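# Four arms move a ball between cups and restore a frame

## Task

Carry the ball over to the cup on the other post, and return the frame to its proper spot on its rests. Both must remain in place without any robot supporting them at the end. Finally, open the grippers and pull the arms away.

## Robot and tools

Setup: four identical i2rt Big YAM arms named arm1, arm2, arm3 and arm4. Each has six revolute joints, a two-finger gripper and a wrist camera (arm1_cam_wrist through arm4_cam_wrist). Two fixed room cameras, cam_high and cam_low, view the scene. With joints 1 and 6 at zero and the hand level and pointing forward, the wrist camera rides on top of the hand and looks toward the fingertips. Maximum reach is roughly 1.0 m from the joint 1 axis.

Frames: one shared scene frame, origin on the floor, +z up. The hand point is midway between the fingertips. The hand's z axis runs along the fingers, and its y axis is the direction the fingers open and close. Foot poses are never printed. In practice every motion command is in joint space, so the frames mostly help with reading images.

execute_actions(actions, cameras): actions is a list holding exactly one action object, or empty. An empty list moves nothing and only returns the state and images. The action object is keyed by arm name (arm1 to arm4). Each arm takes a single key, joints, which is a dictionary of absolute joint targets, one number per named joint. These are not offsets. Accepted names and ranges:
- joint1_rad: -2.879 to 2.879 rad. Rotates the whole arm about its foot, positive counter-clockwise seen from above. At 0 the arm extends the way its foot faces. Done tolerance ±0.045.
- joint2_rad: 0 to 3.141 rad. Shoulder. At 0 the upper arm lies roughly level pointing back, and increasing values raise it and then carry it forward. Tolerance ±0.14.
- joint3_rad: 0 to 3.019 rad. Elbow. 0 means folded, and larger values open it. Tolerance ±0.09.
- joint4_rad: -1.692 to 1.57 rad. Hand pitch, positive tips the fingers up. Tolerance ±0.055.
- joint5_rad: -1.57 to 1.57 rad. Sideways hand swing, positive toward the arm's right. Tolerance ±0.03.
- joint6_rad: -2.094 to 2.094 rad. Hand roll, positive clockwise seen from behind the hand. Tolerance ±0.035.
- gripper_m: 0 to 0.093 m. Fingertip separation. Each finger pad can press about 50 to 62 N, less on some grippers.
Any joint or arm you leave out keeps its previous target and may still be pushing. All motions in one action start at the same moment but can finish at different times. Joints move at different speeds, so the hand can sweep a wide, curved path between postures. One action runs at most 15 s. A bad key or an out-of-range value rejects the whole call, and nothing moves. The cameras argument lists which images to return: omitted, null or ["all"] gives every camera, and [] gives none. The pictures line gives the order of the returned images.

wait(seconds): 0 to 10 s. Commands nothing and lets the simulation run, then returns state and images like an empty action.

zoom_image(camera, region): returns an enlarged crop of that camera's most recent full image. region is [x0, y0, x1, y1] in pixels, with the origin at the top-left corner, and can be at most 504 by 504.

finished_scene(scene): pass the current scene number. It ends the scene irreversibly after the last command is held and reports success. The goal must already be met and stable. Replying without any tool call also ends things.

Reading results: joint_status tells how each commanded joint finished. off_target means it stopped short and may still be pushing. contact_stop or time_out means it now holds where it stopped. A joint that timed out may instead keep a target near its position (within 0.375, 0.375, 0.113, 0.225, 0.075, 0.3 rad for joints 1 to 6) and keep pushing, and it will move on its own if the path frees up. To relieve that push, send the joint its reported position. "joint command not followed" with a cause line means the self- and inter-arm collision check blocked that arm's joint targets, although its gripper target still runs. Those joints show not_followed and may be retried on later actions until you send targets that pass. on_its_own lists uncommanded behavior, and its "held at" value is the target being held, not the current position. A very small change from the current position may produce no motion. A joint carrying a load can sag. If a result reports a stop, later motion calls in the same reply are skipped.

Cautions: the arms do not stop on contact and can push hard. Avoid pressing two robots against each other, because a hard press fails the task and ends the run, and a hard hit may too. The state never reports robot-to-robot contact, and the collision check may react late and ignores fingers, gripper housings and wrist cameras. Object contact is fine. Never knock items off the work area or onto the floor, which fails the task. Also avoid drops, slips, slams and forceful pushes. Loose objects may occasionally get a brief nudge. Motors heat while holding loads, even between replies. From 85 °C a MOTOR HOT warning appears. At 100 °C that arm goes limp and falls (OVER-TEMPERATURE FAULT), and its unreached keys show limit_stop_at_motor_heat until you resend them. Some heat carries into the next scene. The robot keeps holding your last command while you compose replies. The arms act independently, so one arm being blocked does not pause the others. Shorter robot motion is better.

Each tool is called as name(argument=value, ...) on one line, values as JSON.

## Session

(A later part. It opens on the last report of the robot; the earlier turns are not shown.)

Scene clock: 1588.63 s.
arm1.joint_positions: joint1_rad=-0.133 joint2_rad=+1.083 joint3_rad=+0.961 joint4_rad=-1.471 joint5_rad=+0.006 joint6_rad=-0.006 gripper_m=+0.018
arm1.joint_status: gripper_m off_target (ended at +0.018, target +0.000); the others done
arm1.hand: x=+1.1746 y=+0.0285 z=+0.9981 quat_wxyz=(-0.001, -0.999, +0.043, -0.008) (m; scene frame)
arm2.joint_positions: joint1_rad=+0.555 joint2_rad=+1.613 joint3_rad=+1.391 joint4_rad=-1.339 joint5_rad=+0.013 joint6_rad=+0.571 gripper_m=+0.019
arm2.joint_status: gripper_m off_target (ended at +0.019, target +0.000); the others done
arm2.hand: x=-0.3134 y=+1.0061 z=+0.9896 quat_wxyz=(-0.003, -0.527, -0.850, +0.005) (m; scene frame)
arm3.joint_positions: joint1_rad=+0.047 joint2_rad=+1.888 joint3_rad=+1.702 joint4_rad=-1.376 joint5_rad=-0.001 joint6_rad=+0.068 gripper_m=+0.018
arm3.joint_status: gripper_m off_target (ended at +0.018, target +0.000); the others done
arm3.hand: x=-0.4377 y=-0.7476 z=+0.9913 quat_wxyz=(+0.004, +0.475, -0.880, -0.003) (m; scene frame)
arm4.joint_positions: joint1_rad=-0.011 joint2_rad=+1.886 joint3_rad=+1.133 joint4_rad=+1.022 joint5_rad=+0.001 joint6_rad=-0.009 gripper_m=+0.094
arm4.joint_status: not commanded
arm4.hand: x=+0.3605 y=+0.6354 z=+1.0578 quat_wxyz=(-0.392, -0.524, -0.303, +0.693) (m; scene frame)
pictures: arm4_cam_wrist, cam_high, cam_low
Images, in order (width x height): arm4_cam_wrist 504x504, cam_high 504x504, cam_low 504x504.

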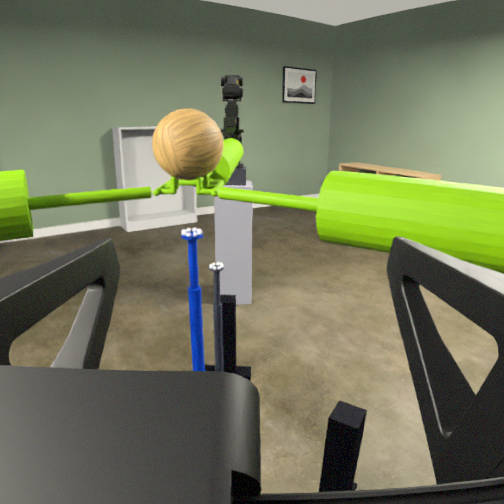

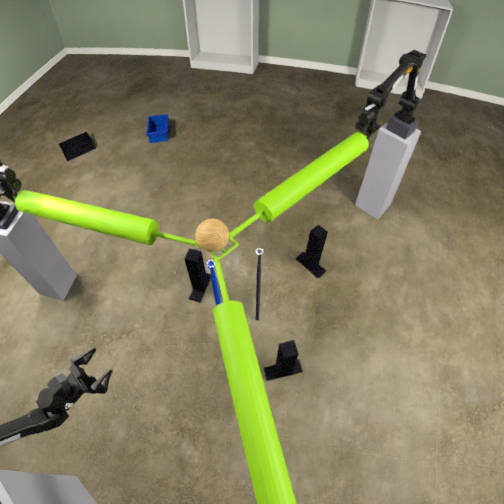

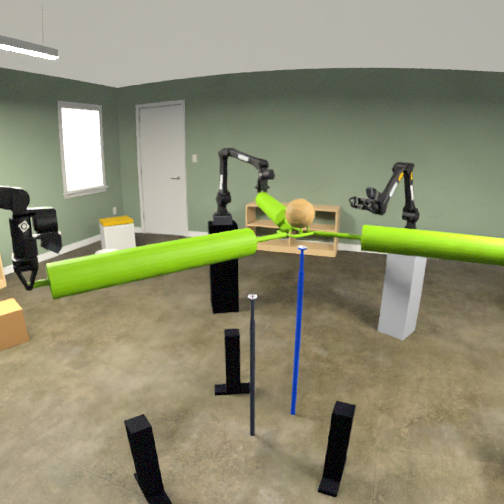

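execute_actions(actions=[{"arm1":{"joints":{"joint1_rad":-0.22,"joint2_rad":1.068,"joint3_rad":0.851,"joint4_rad":-1.352,"joint6_rad":-0.085,"gripper_m":0.0}},"arm2":{"joints":{"joint1_rad":0.613,"joint2_rad":1.559,"joint3_rad":1.336,"joint4_rad":-1.239,"joint6_rad":0.631,"gripper_m":0.0}},"arm3":{"joints":{"joint2_rad":1.924,"joint3_rad":1.784,"joint4_rad":-1.313,"gripper_m":0.0}}}], cameras=["arm4_cam_wrist", "cam_low"])

Scene clock: 1695.30 s.
arm1.joint_positions: joint1_rad=-0.216 joint2_rad=+1.083 joint3_rad=+0.843 joint4_rad=-1.349 joint5_rad=+0.006 joint6_rad=-0.089 gripper_m=+0.018
arm1.joint_status: gripper_m off_target (ended at +0.018, target +0.000); the others done
arm1.hand: x=+1.1847 y=+0.0499 z=+0.9535 quat_wxyz=(-0.002, -0.999, +0.043, -0.007) (m; scene frame)
arm2.joint_positions: joint1_rad=+0.602 joint2_rad=+1.613 joint3_rad=+1.323 joint4_rad=-1.246 joint5_rad=+0.011 joint6_rad=+0.617 gripper_m=+0.019
arm2.joint_status: gripper_m off_target (ended at +0.019, target +0.000); the others done
arm2.hand: x=-0.3024 y=+1.0263 z=+0.9647 quat_wxyz=(-0.016, -0.526, -0.850, +0.003) (m; scene frame)
arm3.joint_positions: joint1_rad=+0.047 joint2_rad=+1.957 joint3_rad=+1.724 joint4_rad=-1.308 joint5_rad=-0.004 joint6_rad=+0.068 gripper_m=+0.018
arm3.joint_status: gripper_m off_target (ended at +0.018, target +0.000); the others done
arm3.hand: x=-0.4265 y=-0.7260 z=+0.9604 quat_wxyz=(-0.004, +0.475, -0.880, -0.010) (m; scene frame)
arm4.joint_positions: joint1_rad=-0.011 joint2_rad=+1.886 joint3_rad=+1.133 joint4_rad=+1.022 joint5_rad=+0.001 joint6_rad=-0.009 gripper_m=+0.094
arm4.joint_status: not commanded
arm4.hand: x=+0.3605 y=+0.6354 z=+1.0578 quat_wxyz=(-0.392, -0.524, -0.303, +0.693) (m; scene frame)
pictures: arm4_cam_wrist, cam_low
Images, in order (width x height): arm4_cam_wrist 504x504, cam_low 504x504.

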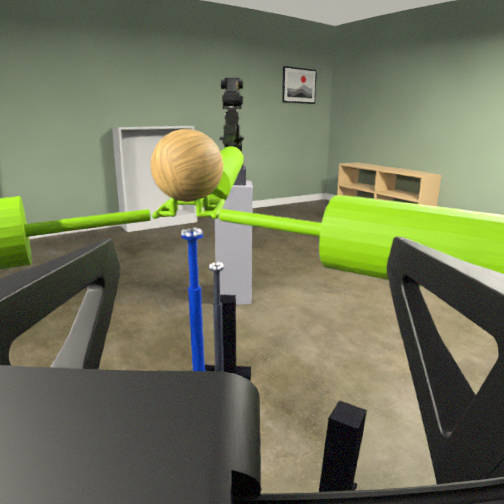

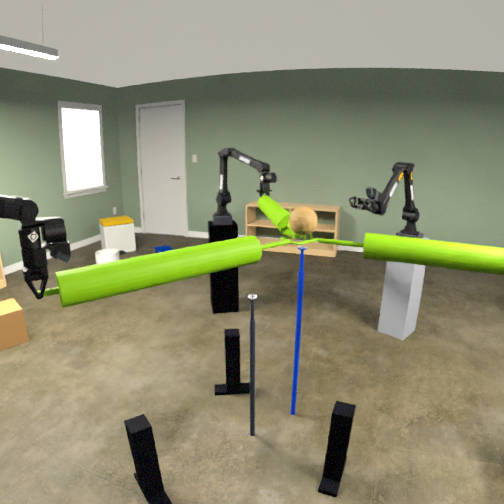

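zoom_image(camera="cam_low", region=[260, 200, 340, 264])

zoom_image(camera="arm4_cam_wrist", region=[140, 150, 250, 260])

Region (260, 200, 340, 264) of cam_low's 504x504 image, scaled by 6.300, with more detail than that image has; it fills the top 403 rows of this view, and the rest is white.

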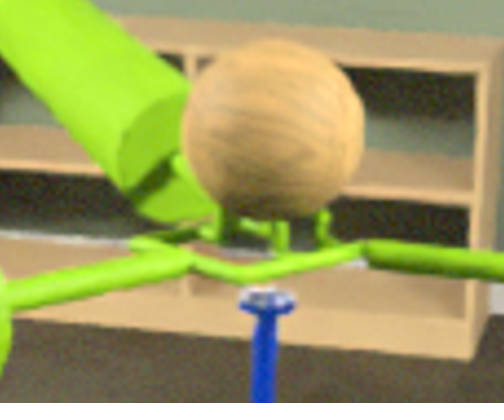

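Region (140, 150, 250, 260) of arm4_cam_wrist's 504x504 image, scaled by 4.582, with more detail than that image has.

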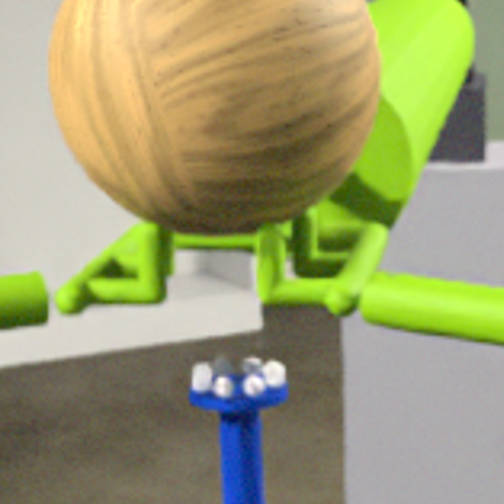

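execute_actions(actions=[{"arm1":{"joints":{"joint2_rad":1.105,"joint3_rad":0.787,"joint4_rad":-1.262,"gripper_m":0.0}},"arm2":{"joints":{"joint2_rad":1.645,"joint3_rad":1.28,"joint4_rad":-1.16,"gripper_m":0.0}},"arm3":{"joints":{"joint2_rad":1.964,"joint3_rad":1.69,"joint4_rad":-1.26,"gripper_m":0.0}}}], cameras=["arm4_cam_wrist", "cam_low"])

Scene clock: 1815.97 s.
arm1.joint_positions: joint1_rad=-0.216 joint2_rad=+1.120 joint3_rad=+0.780 joint4_rad=-1.260 joint5_rad=+0.003 joint6_rad=-0.089 gripper_m=+0.018
arm1.joint_status: gripper_m off_target (ended at +0.018, target +0.000); the others done
arm1.hand: x=+1.1845 y=+0.0491 z=+0.9210 quat_wxyz=(-0.004, -0.999, +0.043, -0.012) (m; scene frame)
arm2.joint_positions: joint1_rad=+0.602 joint2_rad=+1.683 joint3_rad=+1.267 joint4_rad=-1.158 joint5_rad=+0.010 joint6_rad=+0.618 gripper_m=+0.019
arm2.joint_status: gripper_m off_target (ended at +0.019, target +0.000); the others done
arm2.hand: x=-0.3022 y=+1.0267 z=+0.9129 quat_wxyz=(+0.003, -0.527, -0.850, +0.004) (m; scene frame)
arm3.joint_positions: joint1_rad=+0.047 joint2_rad=+1.990 joint3_rad=+1.682 joint4_rad=-1.243 joint5_rad=-0.005 joint6_rad=+0.068 gripper_m=+0.018
arm3.joint_status: gripper_m off_target (ended at +0.018, target +0.000); the others done
arm3.hand: x=-0.4271 y=-0.7257 z=+0.9262 quat_wxyz=(+0.000, +0.476, -0.880, -0.008) (m; scene frame)
arm4.joint_positions: joint1_rad=-0.011 joint2_rad=+1.886 joint3_rad=+1.133 joint4_rad=+1.022 joint5_rad=+0.001 joint6_rad=-0.009 gripper_m=+0.094
arm4.joint_status: not commanded
arm4.hand: x=+0.3605 y=+0.6354 z=+1.0578 quat_wxyz=(-0.392, -0.524, -0.303, +0.693) (m; scene frame)
pictures: arm4_cam_wrist, cam_low
Images, in order (width x height): arm4_cam_wrist 504x504, cam_low 504x504.

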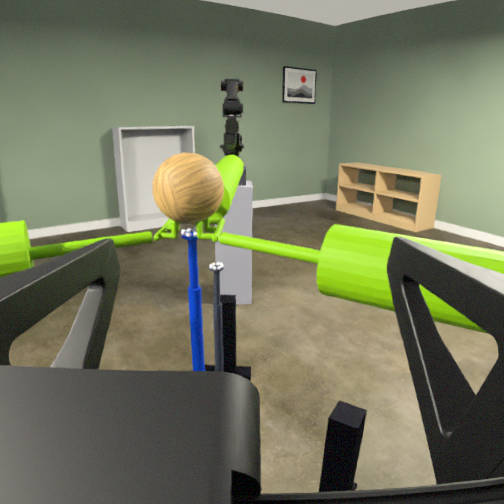

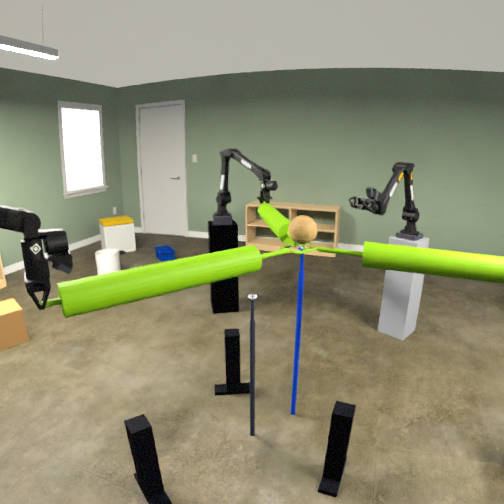

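zoom_image(camera="arm4_cam_wrist", region=[140, 170, 250, 280])

zoom_image(camera="cam_low", region=[260, 205, 340, 269])

Region (140, 170, 250, 280) of arm4_cam_wrist's 504x504 image, scaled by 4.582, with more detail than that image has.

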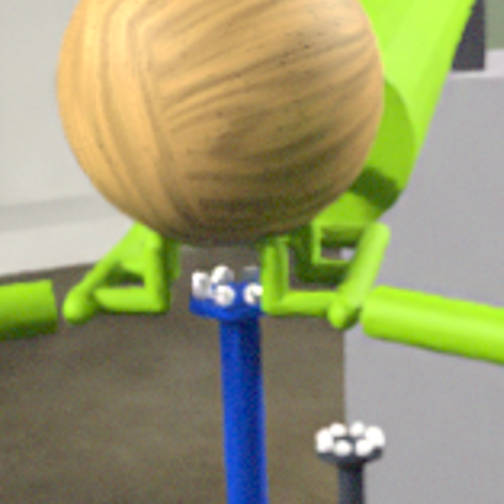

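Region (260, 205, 340, 269) of cam_low's 504x504 image, scaled by 6.300, with more detail than that image has; it fills the top 403 rows of this view, and the rest is white.

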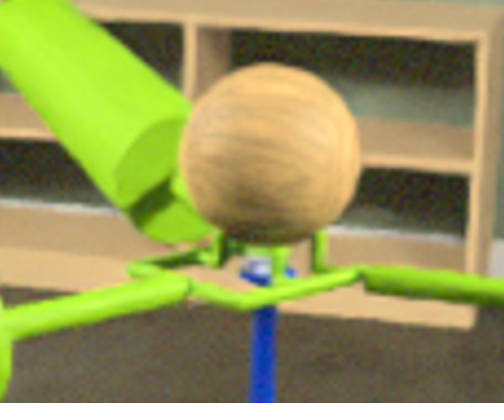

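execute_actions(actions=[{"arm1":{"joints":{"joint2_rad":1.179,"joint3_rad":0.679,"joint4_rad":-1.075,"gripper_m":0.0}},"arm2":{"joints":{"joint2_rad":1.695,"joint3_rad":1.206,"joint4_rad":-1.021,"gripper_m":0.0}},"arm3":{"joints":{"joint2_rad":2.031,"joint3_rad":1.628,"joint4_rad":-1.14,"gripper_m":0.0}}}], cameras=["arm4_cam_wrist", "cam_low"])

Scene clock: 1864.67 s.
arm1.joint_positions: joint1_rad=-0.216 joint2_rad=+1.192 joint3_rad=+0.675 joint4_rad=-1.081 joint5_rad=+0.004 joint6_rad=-0.089 gripper_m=+0.018
arm1.joint_status: gripper_m off_target (ended at +0.018, target +0.000); the others done
arm1.hand: x=+1.1845 y=+0.0489 z=+0.8664 quat_wxyz=(-0.003, -0.999, +0.043, -0.011) (m; scene frame)
arm2.joint_positions: joint1_rad=+0.602 joint2_rad=+1.720 joint3_rad=+1.196 joint4_rad=-1.029 joint5_rad=+0.010 joint6_rad=+0.618 gripper_m=+0.019
arm2.joint_status: gripper_m off_target (ended at +0.019, target +0.000); the others done
arm2.hand: x=-0.3023 y=+1.0269 z=+0.8718 quat_wxyz=(-0.007, -0.527, -0.850, +0.003) (m; scene frame)
arm3.joint_positions: joint1_rad=+0.047 joint2_rad=+2.053 joint3_rad=+1.623 joint4_rad=-1.127 joint5_rad=-0.005 joint6_rad=+0.068 gripper_m=+0.018
arm3.joint_status: gripper_m off_target (ended at +0.018, target +0.000); the others done
arm3.hand: x=-0.4274 y=-0.7251 z=+0.8683 quat_wxyz=(+0.003, +0.476, -0.880, -0.006) (m; scene frame)
arm4.joint_positions: joint1_rad=-0.011 joint2_rad=+1.886 joint3_rad=+1.133 joint4_rad=+1.022 joint5_rad=+0.001 joint6_rad=-0.009 gripper_m=+0.094
arm4.joint_status: not commanded
arm4.hand: x=+0.3605 y=+0.6354 z=+1.0578 quat_wxyz=(-0.392, -0.524, -0.303, +0.693) (m; scene frame)
pictures: arm4_cam_wrist, cam_low
Images, in order (width x height): arm4_cam_wrist 504x504, cam_low 504x504.

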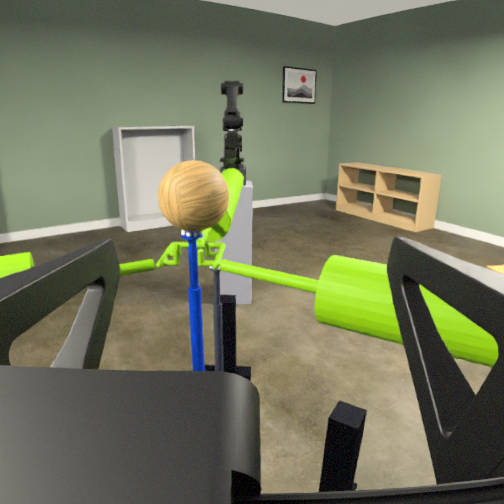

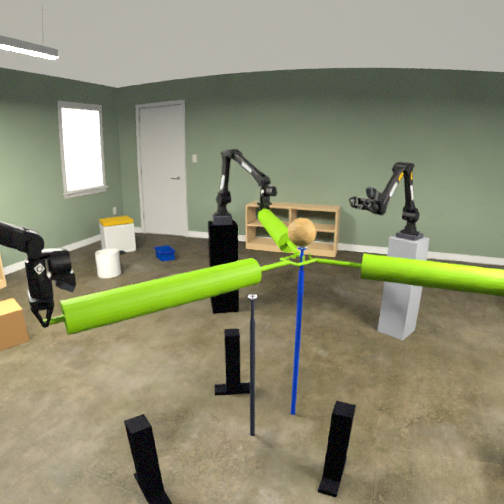

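zoom_image(camera="arm4_cam_wrist", region=[130, 150, 260, 290])

Region (130, 150, 260, 290) of arm4_cam_wrist's 504x504 image, scaled by 3.600, with more detail than that image has; it fills the left 468 columns of this view, and the rest is white.

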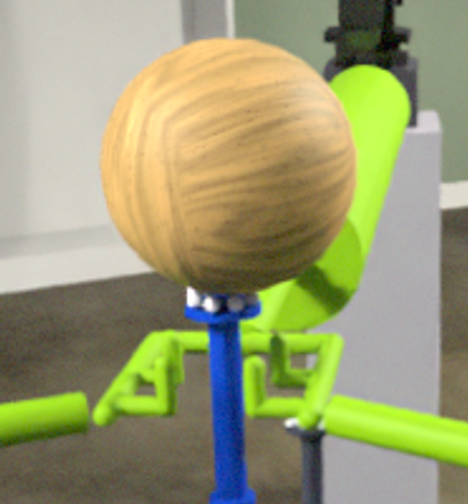

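The ball is now seated on the blue cup and the ring is clear below it. Next I'll slide the frame out through the ring's open side, away from arm4, in short steps.

execute_actions(actions=[{"arm1":{"joints":{"joint1_rad":-0.028,"joint2_rad":1.259,"joint3_rad":0.78,"joint4_rad":-1.073,"joint6_rad":0.1,"gripper_m":0.0}},"arm2":{"joints":{"joint1_rad":0.473,"joint2_rad":1.7,"joint3_rad":1.235,"joint4_rad":-1.035,"joint6_rad":0.49,"gripper_m":0.0}},"arm3":{"joints":{"joint1_rad":0.056,"joint2_rad":1.875,"joint3_rad":1.413,"joint4_rad":-1.06,"joint6_rad":0.075,"gripper_m":0.0}}}], cameras=["arm4_cam_wrist", "cam_low"])

Scene clock: 1985.63 s.
arm1.joint_positions: joint1_rad=-0.030 joint2_rad=+1.270 joint3_rad=+0.735 joint4_rad=-1.067 joint5_rad=+0.001 joint6_rad=+0.083 gripper_m=+0.018
arm1.joint_status: gripper_m off_target (ended at +0.018, target +0.000); the others done
arm1.hand: x=+1.1552 y=-0.0020 z=+0.8656 quat_wxyz=(-0.002, -0.999, +0.036, -0.012) (m; scene frame)
arm2.joint_positions: joint1_rad=+0.470 joint2_rad=+1.720 joint3_rad=+1.196 joint4_rad=-1.029 joint5_rad=+0.003 joint6_rad=+0.488 gripper_m=+0.019
arm2.joint_status: gripper_m off_target (ended at +0.019, target +0.000); the others done
arm2.hand: x=-0.3355 y=+0.9742 z=+0.8716 quat_wxyz=(-0.007, -0.527, -0.850, +0.001) (m; scene frame)
arm3.joint_positions: joint1_rad=+0.048 joint2_rad=+1.892 joint3_rad=+1.403 joint4_rad=-1.062 joint5_rad=+0.001 joint6_rad=+0.069 gripper_m=+0.018
arm3.joint_status: gripper_m off_target (ended at +0.018, target +0.000); the others done
arm3.hand: x=-0.4562 y=-0.7777 z=+0.8826 quat_wxyz=(-0.001, +0.476, -0.880, -0.005) (m; scene frame)
arm4.joint_positions: joint1_rad=-0.011 joint2_rad=+1.886 joint3_rad=+1.133 joint4_rad=+1.022 joint5_rad=+0.001 joint6_rad=-0.009 gripper_m=+0.094
arm4.joint_status: not commanded
arm4.hand: x=+0.3605 y=+0.6354 z=+1.0578 quat_wxyz=(-0.392, -0.524, -0.303, +0.693) (m; scene frame)
pictures: arm4_cam_wrist, cam_low
Images, in order (width x height): arm4_cam_wrist 504x504, cam_low 504x504.

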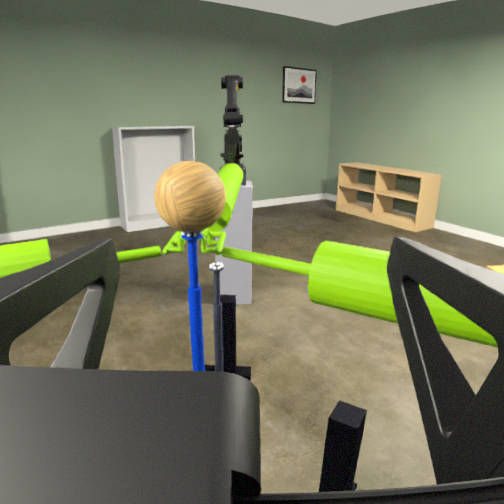

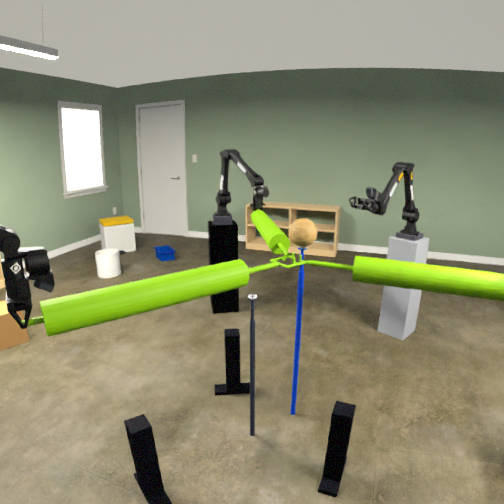

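execute_actions(actions=[{"arm1":{"joints":{"joint1_rad":0.15,"joint2_rad":1.343,"joint3_rad":0.87,"joint4_rad":-1.068,"joint6_rad":0.295,"gripper_m":0.0}},"arm2":{"joints":{"joint1_rad":0.365,"joint2_rad":1.715,"joint3_rad":1.27,"joint4_rad":-1.04,"joint6_rad":0.381,"gripper_m":0.0}},"arm3":{"joints":{"joint1_rad":0.07,"joint2_rad":1.763,"joint3_rad":1.203,"joint4_rad":-0.98,"joint6_rad":0.09,"gripper_m":0.0}}}], cameras=["cam_low"])

Scene clock: 2000.67 s.
arm1.joint_positions: joint1_rad=+0.143 joint2_rad=+1.356 joint3_rad=+0.827 joint4_rad=-1.060 joint5_rad=+0.008 joint6_rad=+0.268 gripper_m=+0.018
arm1.joint_status: gripper_m off_target (ended at +0.018, target +0.000); the others done
arm1.hand: x=+1.1231 y=-0.0587 z=+0.8708 quat_wxyz=(+0.002, -0.999, +0.042, -0.005) (m; scene frame)
arm2.joint_positions: joint1_rad=+0.355 joint2_rad=+1.727 joint3_rad=+1.216 joint4_rad=-1.029 joint5_rad=+0.005 joint6_rad=+0.378 gripper_m=+0.019
arm2.joint_status: gripper_m off_target (ended at +0.019, target +0.000); the others done
arm2.hand: x=-0.3643 y=+0.9259 z=+0.8746 quat_wxyz=(-0.012, -0.529, -0.848, +0.003) (m; scene frame)
arm3.joint_positions: joint1_rad=+0.064 joint2_rad=+1.781 joint3_rad=+1.197 joint4_rad=-0.979 joint5_rad=-0.003 joint6_rad=+0.087 gripper_m=+0.018
arm3.joint_status: gripper_m off_target (ended at +0.018, target +0.000); the others done
arm3.hand: x=-0.4931 y=-0.8262 z=+0.8706 quat_wxyz=(+0.005, +0.475, -0.880, -0.004) (m; scene frame)
arm4.joint_positions: joint1_rad=-0.011 joint2_rad=+1.886 joint3_rad=+1.133 joint4_rad=+1.022 joint5_rad=+0.001 joint6_rad=-0.009 gripper_m=+0.094
arm4.joint_status: not commanded
arm4.hand: x=+0.3605 y=+0.6354 z=+1.0578 quat_wxyz=(-0.392, -0.524, -0.303, +0.693) (m; scene frame)
pictures: cam_low
Images, in order (width x height): cam_low 504x504.

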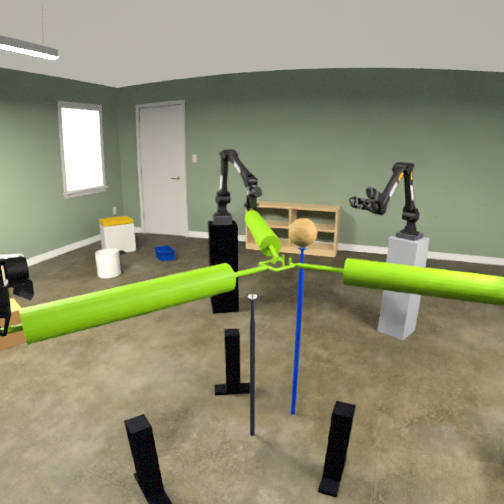

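execute_actions(actions=[{"arm1":{"joints":{"joint1_rad":0.38,"joint2_rad":1.567,"joint3_rad":1.114,"joint4_rad":-1.105,"joint6_rad":0.53,"gripper_m":0.0}},"arm2":{"joints":{"joint1_rad":0.156,"joint2_rad":1.795,"joint3_rad":1.39,"joint4_rad":-1.1,"joint6_rad":0.167,"gripper_m":0.0}},"arm3":{"joints":{"joint1_rad":0.094,"joint2_rad":1.492,"joint3_rad":0.842,"joint4_rad":-0.894,"joint6_rad":0.111,"gripper_m":0.0}}}], cameras=["cam_low"])

Scene clock: 2018.37 s.
arm1.joint_positions: joint1_rad=+0.369 joint2_rad=+1.584 joint3_rad=+1.074 joint4_rad=-1.093 joint5_rad=+0.006 joint6_rad=+0.500 gripper_m=+0.018
arm1.joint_status: gripper_m off_target (ended at +0.018, target +0.000); the others done
arm1.hand: x=+1.0648 y=-0.1655 z=+0.8714 quat_wxyz=(+0.006, -0.999, +0.045, -0.011) (m; scene frame)
arm2.joint_positions: joint1_rad=+0.142 joint2_rad=+1.822 joint3_rad=+1.347 joint4_rad=-1.082 joint5_rad=+0.004 joint6_rad=+0.165 gripper_m=+0.019
arm2.joint_status: gripper_m off_target (ended at +0.019, target +0.000); the others done
arm2.hand: x=-0.4209 y=+0.8277 z=+0.8730 quat_wxyz=(-0.004, -0.529, -0.848, +0.003) (m; scene frame)
arm3.joint_positions: joint1_rad=+0.087 joint2_rad=+1.501 joint3_rad=+0.842 joint4_rad=-0.890 joint5_rad=-0.004 joint6_rad=+0.112 gripper_m=+0.018
arm3.joint_status: gripper_m off_target (ended at +0.018, target +0.000); the others done
arm3.hand: x=-0.5565 y=-0.9252 z=+0.8751 quat_wxyz=(+0.000, +0.474, -0.881, -0.008) (m; scene frame)
arm4.joint_positions: joint1_rad=-0.011 joint2_rad=+1.886 joint3_rad=+1.133 joint4_rad=+1.022 joint5_rad=+0.001 joint6_rad=-0.009 gripper_m=+0.094
arm4.joint_status: not commanded
arm4.hand: x=+0.3605 y=+0.6354 z=+1.0578 quat_wxyz=(-0.392, -0.524, -0.303, +0.693) (m; scene frame)
pictures: cam_low
Images, in order (width x height): cam_low 504x504.

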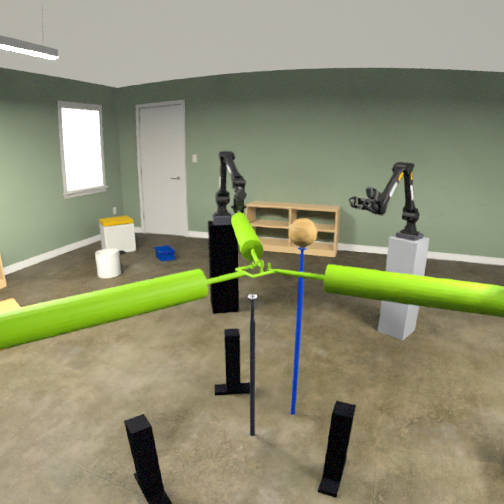

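execute_actions(actions=[{"arm1":{"joints":{"joint1_rad":0.52,"joint2_rad":1.802,"joint3_rad":1.435,"joint4_rad":-1.186,"joint6_rad":0.665,"gripper_m":0.0}},"arm2":{"joints":{"joint1_rad":-0.024,"joint2_rad":1.935,"joint3_rad":1.603,"joint4_rad":-1.173,"joint6_rad":-0.016,"gripper_m":0.0}},"arm3":{"joints":{"joint1_rad":0.117,"joint2_rad":1.196,"joint3_rad":0.55,"joint4_rad":-0.93,"joint6_rad":0.13,"gripper_m":0.0}}}], cameras=[])

Scene clock: 2033.20 s.
arm1.joint_positions: joint1_rad=+0.513 joint2_rad=+1.825 joint3_rad=+1.376 joint4_rad=-1.161 joint5_rad=+0.004 joint6_rad=+0.641 gripper_m=+0.018
arm1.joint_status: gripper_m off_target (ended at +0.018, target +0.000); the others done
arm1.hand: x=+1.0099 y=-0.2705 z=+0.8651 quat_wxyz=(+0.009, -0.999, +0.044, -0.012) (m; scene frame)
arm2.joint_positions: joint1_rad=-0.039 joint2_rad=+1.967 joint3_rad=+1.554 joint4_rad=-1.142 joint5_rad=+0.002 joint6_rad=-0.016 gripper_m=+0.019
arm2.joint_status: gripper_m off_target (ended at +0.019, target +0.000); the others done
arm2.hand: x=-0.4773 y=+0.7263 z=+0.8668 quat_wxyz=(-0.004, -0.530, -0.848, +0.003) (m; scene frame)
arm3.joint_positions: joint1_rad=+0.106 joint2_rad=+1.203 joint3_rad=+0.546 joint4_rad=-0.910 joint5_rad=-0.004 joint6_rad=+0.133 gripper_m=+0.018
arm3.joint_status: gripper_m off_target (ended at +0.018, target +0.000); the others done
arm3.hand: x=-0.6144 y=-1.0283 z=+0.8725 quat_wxyz=(+0.007, +0.473, -0.881, -0.003) (m; scene frame)
arm4.joint_positions: joint1_rad=-0.011 joint2_rad=+1.886 joint3_rad=+1.133 joint4_rad=+1.022 joint5_rad=+0.001 joint6_rad=-0.009 gripper_m=+0.094
arm4.joint_status: not commanded
arm4.hand: x=+0.3605 y=+0.6354 z=+1.0578 quat_wxyz=(-0.392, -0.524, -0.303, +0.693) (m; scene frame)
pictures: none
No camera images: the call's "cameras" was empty. Leave "cameras" out to get every camera's image.

execute_actions(actions=[{"arm1":{"joints":{"joint2_rad":1.984,"joint3_rad":1.265,"joint4_rad":-0.857,"gripper_m":0.0}},"arm2":{"joints":{"joint2_rad":2.106,"joint3_rad":1.467,"joint4_rad":-0.868,"gripper_m":0.0}},"arm3":{"joints":{"joint2_rad":1.645,"joint3_rad":0.427,"joint4_rad":-0.339,"gripper_m":0.0}}}], cameras=["cam_low"])

Scene clock: 2117.83 s.
arm1.joint_positions: joint1_rad=+0.513 joint2_rad=+2.014 joint3_rad=+1.264 joint4_rad=-0.855 joint5_rad=+0.001 joint6_rad=+0.645 gripper_m=+0.018
arm1.joint_status: gripper_m off_target (ended at +0.018, target +0.000); the others done
arm1.hand: x=+1.0096 y=-0.2715 z=+0.7342 quat_wxyz=(+0.007, -0.999, +0.046, -0.011) (m; scene frame)
arm2.joint_positions: joint1_rad=-0.035 joint2_rad=+2.162 joint3_rad=+1.464 joint4_rad=-0.864 joint5_rad=+0.006 joint6_rad=-0.015 gripper_m=+0.019
arm2.joint_status: gripper_m off_target (ended at +0.019, target +0.000); the others done
arm2.hand: x=-0.4764 y=+0.7277 z=+0.7281 quat_wxyz=(+0.000, -0.528, -0.849, +0.003) (m; scene frame)
arm3.joint_positions: joint1_rad=+0.107 joint2_rad=+1.645 joint3_rad=+0.431 joint4_rad=-0.343 joint5_rad=-0.003 joint6_rad=+0.134 gripper_m=+0.018
arm3.joint_status: gripper_m off_target (ended at +0.018, target +0.000); the others done
arm3.hand: x=-0.6155 y=-1.0273 z=+0.7425 quat_wxyz=(+0.003, +0.473, -0.881, -0.006) (m; scene frame)
arm4.joint_positions: joint1_rad=-0.011 joint2_rad=+1.886 joint3_rad=+1.133 joint4_rad=+1.022 joint5_rad=+0.001 joint6_rad=-0.009 gripper_m=+0.094
arm4.joint_status: not commanded
arm4.hand: x=+0.3605 y=+0.6354 z=+1.0578 quat_wxyz=(-0.392, -0.524, -0.303, +0.693) (m; scene frame)
pictures: cam_low
Images, in order (width x height): cam_low 504x504.

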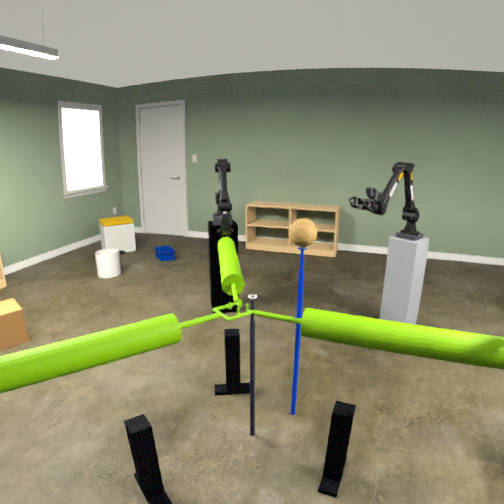

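execute_actions(actions=[{"arm1":{"joints":{"joint2_rad":2.231,"joint3_rad":1.265,"joint4_rad":-0.6,"gripper_m":0.0}},"arm2":{"joints":{"joint2_rad":2.324,"joint3_rad":1.48,"joint4_rad":-0.645,"gripper_m":0.0}},"arm3":{"joints":{"joint2_rad":2.217,"joint3_rad":0.52,"joint4_rad":0.157,"gripper_m":0.0}}}], cameras=[])

Scene clock: 2124.90 s.
arm1.joint_positions: joint1_rad=+0.509 joint2_rad=+2.263 joint3_rad=+1.256 joint4_rad=-0.605 joint5_rad=+0.004 joint6_rad=+0.650 gripper_m=+0.018
arm1.joint_status: gripper_m off_target (ended at +0.018, target +0.000); the others done
arm1.hand: x=+1.0136 y=-0.2666 z=+0.6065 quat_wxyz=(+0.010, -0.999, +0.050, -0.013) (m; scene frame)
arm2.joint_positions: joint1_rad=-0.020 joint2_rad=+2.379 joint3_rad=+1.464 joint4_rad=-0.643 joint5_rad=+0.000 joint6_rad=-0.003 gripper_m=+0.019
arm2.joint_status: gripper_m off_target (ended at +0.019, target +0.000); the others done
arm2.hand: x=-0.4704 y=+0.7372 z=+0.6070 quat_wxyz=(-0.004, -0.527, -0.850, +0.002) (m; scene frame)
arm3.joint_positions: joint1_rad=+0.108 joint2_rad=+2.216 joint3_rad=+0.522 joint4_rad=+0.149 joint5_rad=-0.006 joint6_rad=+0.136 gripper_m=+0.018
arm3.joint_status: gripper_m off_target (ended at +0.018, target +0.000); the others done
arm3.hand: x=-0.6142 y=-1.0201 z=+0.6104 quat_wxyz=(-0.001, +0.472, -0.881, -0.010) (m; scene frame)
arm4.joint_positions: joint1_rad=-0.011 joint2_rad=+1.886 joint3_rad=+1.133 joint4_rad=+1.022 joint5_rad=+0.001 joint6_rad=-0.009 gripper_m=+0.094
arm4.joint_status: not commanded
arm4.hand: x=+0.3605 y=+0.6354 z=+1.0578 quat_wxyz=(-0.392, -0.524, -0.303, +0.693) (m; scene frame)
pictures: none
No camera images: the call's "cameras" was empty. Leave "cameras" out to get every camera's image.

execute_actions(actions=[{"arm1":{"joints":{"joint1_rad":0.515,"joint2_rad":2.485,"joint3_rad":1.4,"joint4_rad":-0.438,"gripper_m":0.0}},"arm2":{"joints":{"joint1_rad":-0.04,"joint2_rad":2.564,"joint3_rad":1.627,"joint4_rad":-0.515,"gripper_m":0.0}},"arm3":{"joints":{"joint2_rad":2.62,"joint3_rad":0.697,"joint4_rad":0.36,"gripper_m":0.0}}}], cameras=["cam_low", "cam_high"])

Scene clock: 2175.87 s.
arm1.joint_positions: joint1_rad=+0.510 joint2_rad=+2.521 joint3_rad=+1.359 joint4_rad=-0.444 joint5_rad=+0.002 joint6_rad=+0.650 gripper_m=+0.018
arm1.joint_status: gripper_m off_target (ended at +0.018, target +0.000); the others done
arm1.hand: x=+1.0109 y=-0.2695 z=+0.4959 quat_wxyz=(+0.007, -0.999, +0.050, -0.011) (m; scene frame)
arm2.joint_positions: joint1_rad=-0.030 joint2_rad=+2.619 joint3_rad=+1.581 joint4_rad=-0.521 joint5_rad=-0.003 joint6_rad=-0.008 gripper_m=+0.019
arm2.joint_status: gripper_m off_target (ended at +0.019, target +0.000); the others done
arm2.hand: x=-0.4743 y=+0.7332 z=+0.4986 quat_wxyz=(-0.004, -0.529, -0.848, +0.001) (m; scene frame)
arm3.joint_positions: joint1_rad=+0.108 joint2_rad=+2.618 joint3_rad=+0.706 joint4_rad=+0.353 joint5_rad=-0.003 joint6_rad=+0.138 gripper_m=+0.018
arm3.joint_status: gripper_m off_target (ended at +0.018, target +0.000); the others done
arm3.hand: x=-0.6171 y=-1.0250 z=+0.4982 quat_wxyz=(+0.004, +0.472, -0.882, -0.005) (m; scene frame)
arm4.joint_positions: joint1_rad=-0.011 joint2_rad=+1.886 joint3_rad=+1.133 joint4_rad=+1.022 joint5_rad=+0.001 joint6_rad=-0.009 gripper_m=+0.094
arm4.joint_status: not commanded
arm4.hand: x=+0.3605 y=+0.6354 z=+1.0578 quat_wxyz=(-0.392, -0.524, -0.303, +0.693) (m; scene frame)
pictures: cam_high, cam_low
Images, in order (width x height): cam_high 504x504, cam_low 504x504.

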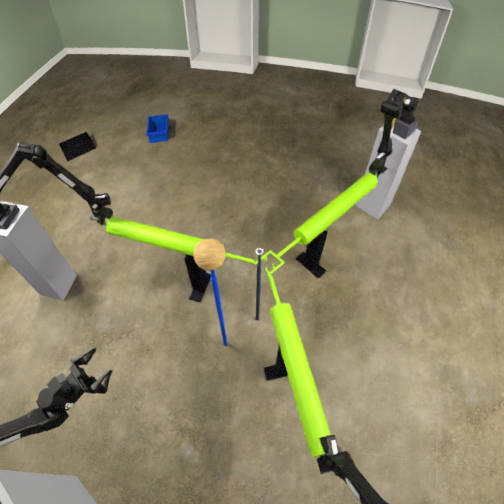

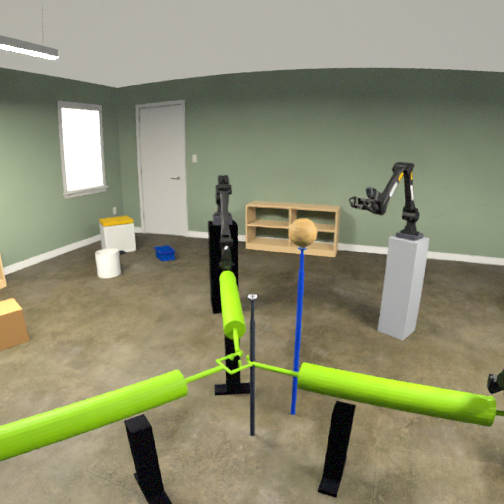

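execute_actions(actions=[{"arm1":{"joints":{"joint2_rad":2.62,"joint3_rad":1.476,"joint4_rad":-0.38,"gripper_m":0.0}},"arm2":{"joints":{"joint1_rad":-0.047,"joint2_rad":2.717,"joint3_rad":1.73,"joint4_rad":-0.46,"gripper_m":0.0}},"arm3":{"joints":{"joint2_rad":2.8,"joint3_rad":0.825,"joint4_rad":0.402,"gripper_m":0.0}}}], cameras=["cam_low"])

Scene clock: 2192.73 s.
arm1.joint_positions: joint1_rad=+0.516 joint2_rad=+2.647 joint3_rad=+1.441 joint4_rad=-0.390 joint5_rad=+0.004 joint6_rad=+0.651 gripper_m=+0.018
arm1.joint_status: gripper_m off_target (ended at +0.018, target +0.000); the others done
arm1.hand: x=+1.0080 y=-0.2748 z=+0.4445 quat_wxyz=(+0.005, -0.999, +0.047, -0.006) (m; scene frame)
arm2.joint_positions: joint1_rad=-0.039 joint2_rad=+2.758 joint3_rad=+1.681 joint4_rad=-0.472 joint5_rad=-0.003 joint6_rad=-0.014 gripper_m=+0.019
arm2.joint_status: gripper_m off_target (ended at +0.019, target +0.000); the others done
arm2.hand: x=-0.4772 y=+0.7279 z=+0.4398 quat_wxyz=(-0.008, -0.530, -0.848, +0.003) (m; scene frame)
arm3.joint_positions: joint1_rad=+0.108 joint2_rad=+2.802 joint3_rad=+0.833 joint4_rad=+0.398 joint5_rad=-0.001 joint6_rad=+0.138 gripper_m=+0.018
arm3.joint_status: gripper_m off_target (ended at +0.018, target +0.000); the others done
arm3.hand: x=-0.6201 y=-1.0306 z=+0.4376 quat_wxyz=(+0.008, +0.472, -0.882, -0.001) (m; scene frame)
arm4.joint_positions: joint1_rad=-0.011 joint2_rad=+1.886 joint3_rad=+1.133 joint4_rad=+1.022 joint5_rad=+0.001 joint6_rad=-0.009 gripper_m=+0.094
arm4.joint_status: not commanded
arm4.hand: x=+0.3605 y=+0.6354 z=+1.0578 quat_wxyz=(-0.392, -0.524, -0.303, +0.693) (m; scene frame)
pictures: cam_low
Images, in order (width x height): cam_low 504x504.

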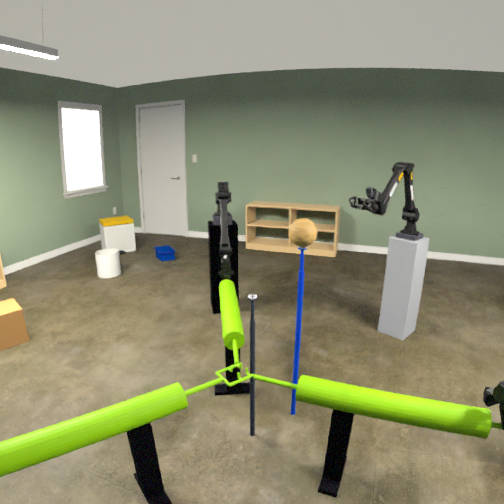

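execute_actions(actions=[{"arm2":{"joints":{"joint2_rad":2.737,"joint4_rad":-0.455,"gripper_m":0.0}}}], cameras=[])

Scene clock: 2206.17 s.
arm1.joint_positions: joint1_rad=+0.516 joint2_rad=+2.647 joint3_rad=+1.441 joint4_rad=-0.390 joint5_rad=+0.004 joint6_rad=+0.651 gripper_m=+0.018
arm1.joint_status: not commanded
arm1.hand: x=+1.0080 y=-0.2748 z=+0.4445 quat_wxyz=(+0.005, -0.999, +0.047, -0.006) (m; scene frame)
arm2.joint_positions: joint1_rad=-0.039 joint2_rad=+2.758 joint3_rad=+1.681 joint4_rad=-0.472 joint5_rad=-0.003 joint6_rad=-0.014 gripper_m=+0.019
arm2.joint_status: gripper_m off_target (ended at +0.019, target +0.000); the others done
arm2.hand: x=-0.4772 y=+0.7279 z=+0.4398 quat_wxyz=(-0.008, -0.530, -0.848, +0.003) (m; scene frame)
arm3.joint_positions: joint1_rad=+0.108 joint2_rad=+2.802 joint3_rad=+0.833 joint4_rad=+0.398 joint5_rad=-0.001 joint6_rad=+0.138 gripper_m=+0.018
arm3.joint_status: not commanded
arm3.hand: x=-0.6201 y=-1.0306 z=+0.4376 quat_wxyz=(+0.008, +0.472, -0.882, -0.001) (m; scene frame)
arm4.joint_positions: joint1_rad=-0.011 joint2_rad=+1.886 joint3_rad=+1.133 joint4_rad=+1.022 joint5_rad=+0.001 joint6_rad=-0.009 gripper_m=+0.094
arm4.joint_status: not commanded
arm4.hand: x=+0.3605 y=+0.6354 z=+1.0578 quat_wxyz=(-0.392, -0.524, -0.303, +0.693) (m; scene frame)
pictures: none
No camera images: the call's "cameras" was empty. Leave "cameras" out to get every camera's image.

execute_actions(actions=[{"arm1":{"joints":{"gripper_m":0.07}},"arm2":{"joints":{"gripper_m":0.07}},"arm3":{"joints":{"gripper_m":0.07}}}], cameras=[])

Scene clock: 2212.60 s.
arm1.joint_positions: joint1_rad=+0.516 joint2_rad=+2.617 joint3_rad=+1.455 joint4_rad=-0.390 joint5_rad=+0.003 joint6_rad=+0.651 gripper_m=+0.070
arm1.joint_status: all done
arm1.hand: x=+0.9890 y=-0.2869 z=+0.4620 quat_wxyz=(-0.008, -0.999, +0.047, +0.012) (m; scene frame)
arm2.joint_positions: joint1_rad=-0.039 joint2_rad=+2.758 joint3_rad=+1.699 joint4_rad=-0.472 joint5_rad=-0.003 joint6_rad=-0.014 gripper_m=+0.070
arm2.joint_status: all done
arm2.hand: x=-0.4729 y=+0.7186 z=+0.4431 quat_wxyz=(-0.016, -0.530, -0.848, +0.008) (m; scene frame)
arm3.joint_positions: joint1_rad=+0.108 joint2_rad=+2.802 joint3_rad=+0.833 joint4_rad=+0.398 joint5_rad=-0.001 joint6_rad=+0.138 gripper_m=+0.070
arm3.joint_status: all done
arm3.hand: x=-0.6200 y=-1.0304 z=+0.4377 quat_wxyz=(+0.008, +0.472, -0.882, -0.001) (m; scene frame)
arm4.joint_positions: joint1_rad=-0.011 joint2_rad=+1.886 joint3_rad=+1.133 joint4_rad=+1.022 joint5_rad=+0.001 joint6_rad=-0.009 gripper_m=+0.094
arm4.joint_status: not commanded
arm4.hand: x=+0.3605 y=+0.6354 z=+1.0578 quat_wxyz=(-0.392, -0.524, -0.303, +0.693) (m; scene frame)
pictures: none
No camera images: the call's "cameras" was empty. Leave "cameras" out to get every camera's image.

Grippers released. I'll lift all three arms clear of the frame and check the result.

execute_actions(actions=[{"arm1":{"joints":{"joint2_rad":2.26,"joint3_rad":1.264,"joint4_rad":-0.6}},"arm2":{"joints":{"joint2_rad":2.38,"joint3_rad":1.474,"joint4_rad":-0.645}},"arm3":{"joints":{"joint2_rad":2.227,"joint3_rad":0.5,"joint4_rad":0.157}}}], cameras=["cam_low", "cam_high", "arm4_cam_wrist"])

Scene clock: 2219.20 s.
arm1.joint_positions: joint1_rad=+0.516 joint2_rad=+2.243 joint3_rad=+1.264 joint4_rad=-0.591 joint5_rad=+0.003 joint6_rad=+0.651 gripper_m=+0.070
arm1.joint_status: all done
arm1.hand: x=+1.0038 y=-0.2773 z=+0.6180 quat_wxyz=(-0.003, -0.999, +0.047, +0.004) (m; scene frame)
arm2.joint_positions: joint1_rad=-0.039 joint2_rad=+2.371 joint3_rad=+1.474 joint4_rad=-0.634 joint5_rad=-0.003 joint6_rad=-0.014 gripper_m=+0.070
arm2.joint_status: all done
arm2.hand: x=-0.4752 y=+0.7234 z=+0.6140 quat_wxyz=(-0.016, -0.530, -0.848, +0.008) (m; scene frame)
arm3.joint_positions: joint1_rad=+0.108 joint2_rad=+2.217 joint3_rad=+0.503 joint4_rad=+0.161 joint5_rad=-0.001 joint6_rad=+0.138 gripper_m=+0.070
arm3.joint_status: all done
arm3.hand: x=-0.6176 y=-1.0291 z=+0.6112 quat_wxyz=(+0.001, +0.472, -0.882, -0.006) (m; scene frame)
arm4.joint_positions: joint1_rad=-0.011 joint2_rad=+1.886 joint3_rad=+1.133 joint4_rad=+1.022 joint5_rad=+0.001 joint6_rad=-0.009 gripper_m=+0.094
arm4.joint_status: not commanded
arm4.hand: x=+0.3605 y=+0.6354 z=+1.0578 quat_wxyz=(-0.392, -0.524, -0.303, +0.693) (m; scene frame)
pictures: arm4_cam_wrist, cam_high, cam_low
Images, in order (width x height): arm4_cam_wrist 504x504, cam_high 504x504, cam_low 504x504.

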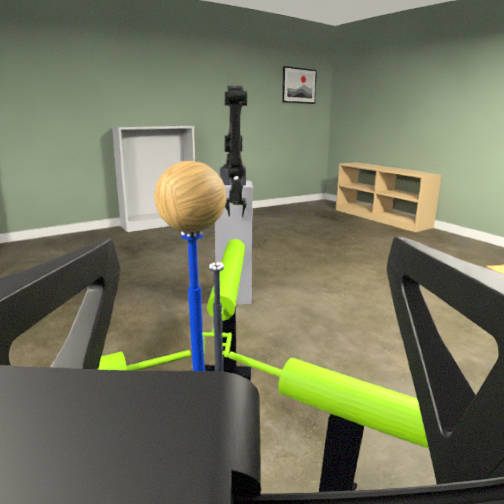

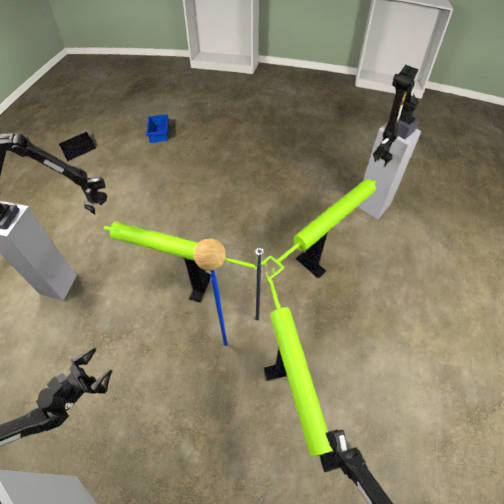

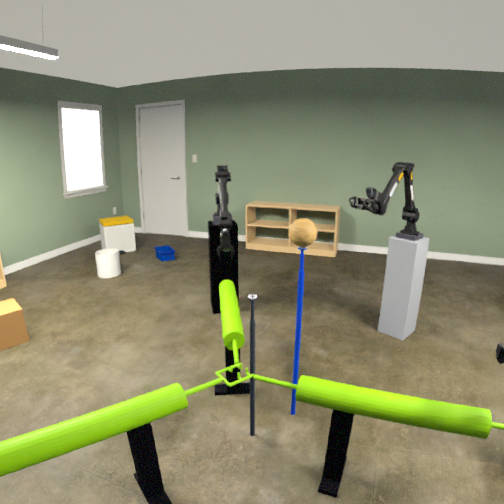

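The ball is on the blue post's cup, the frame is back on its rests, and all arms are clear, so I'm ending scene 1.

finished_scene(scene=1)

The scene is finished: the task was done.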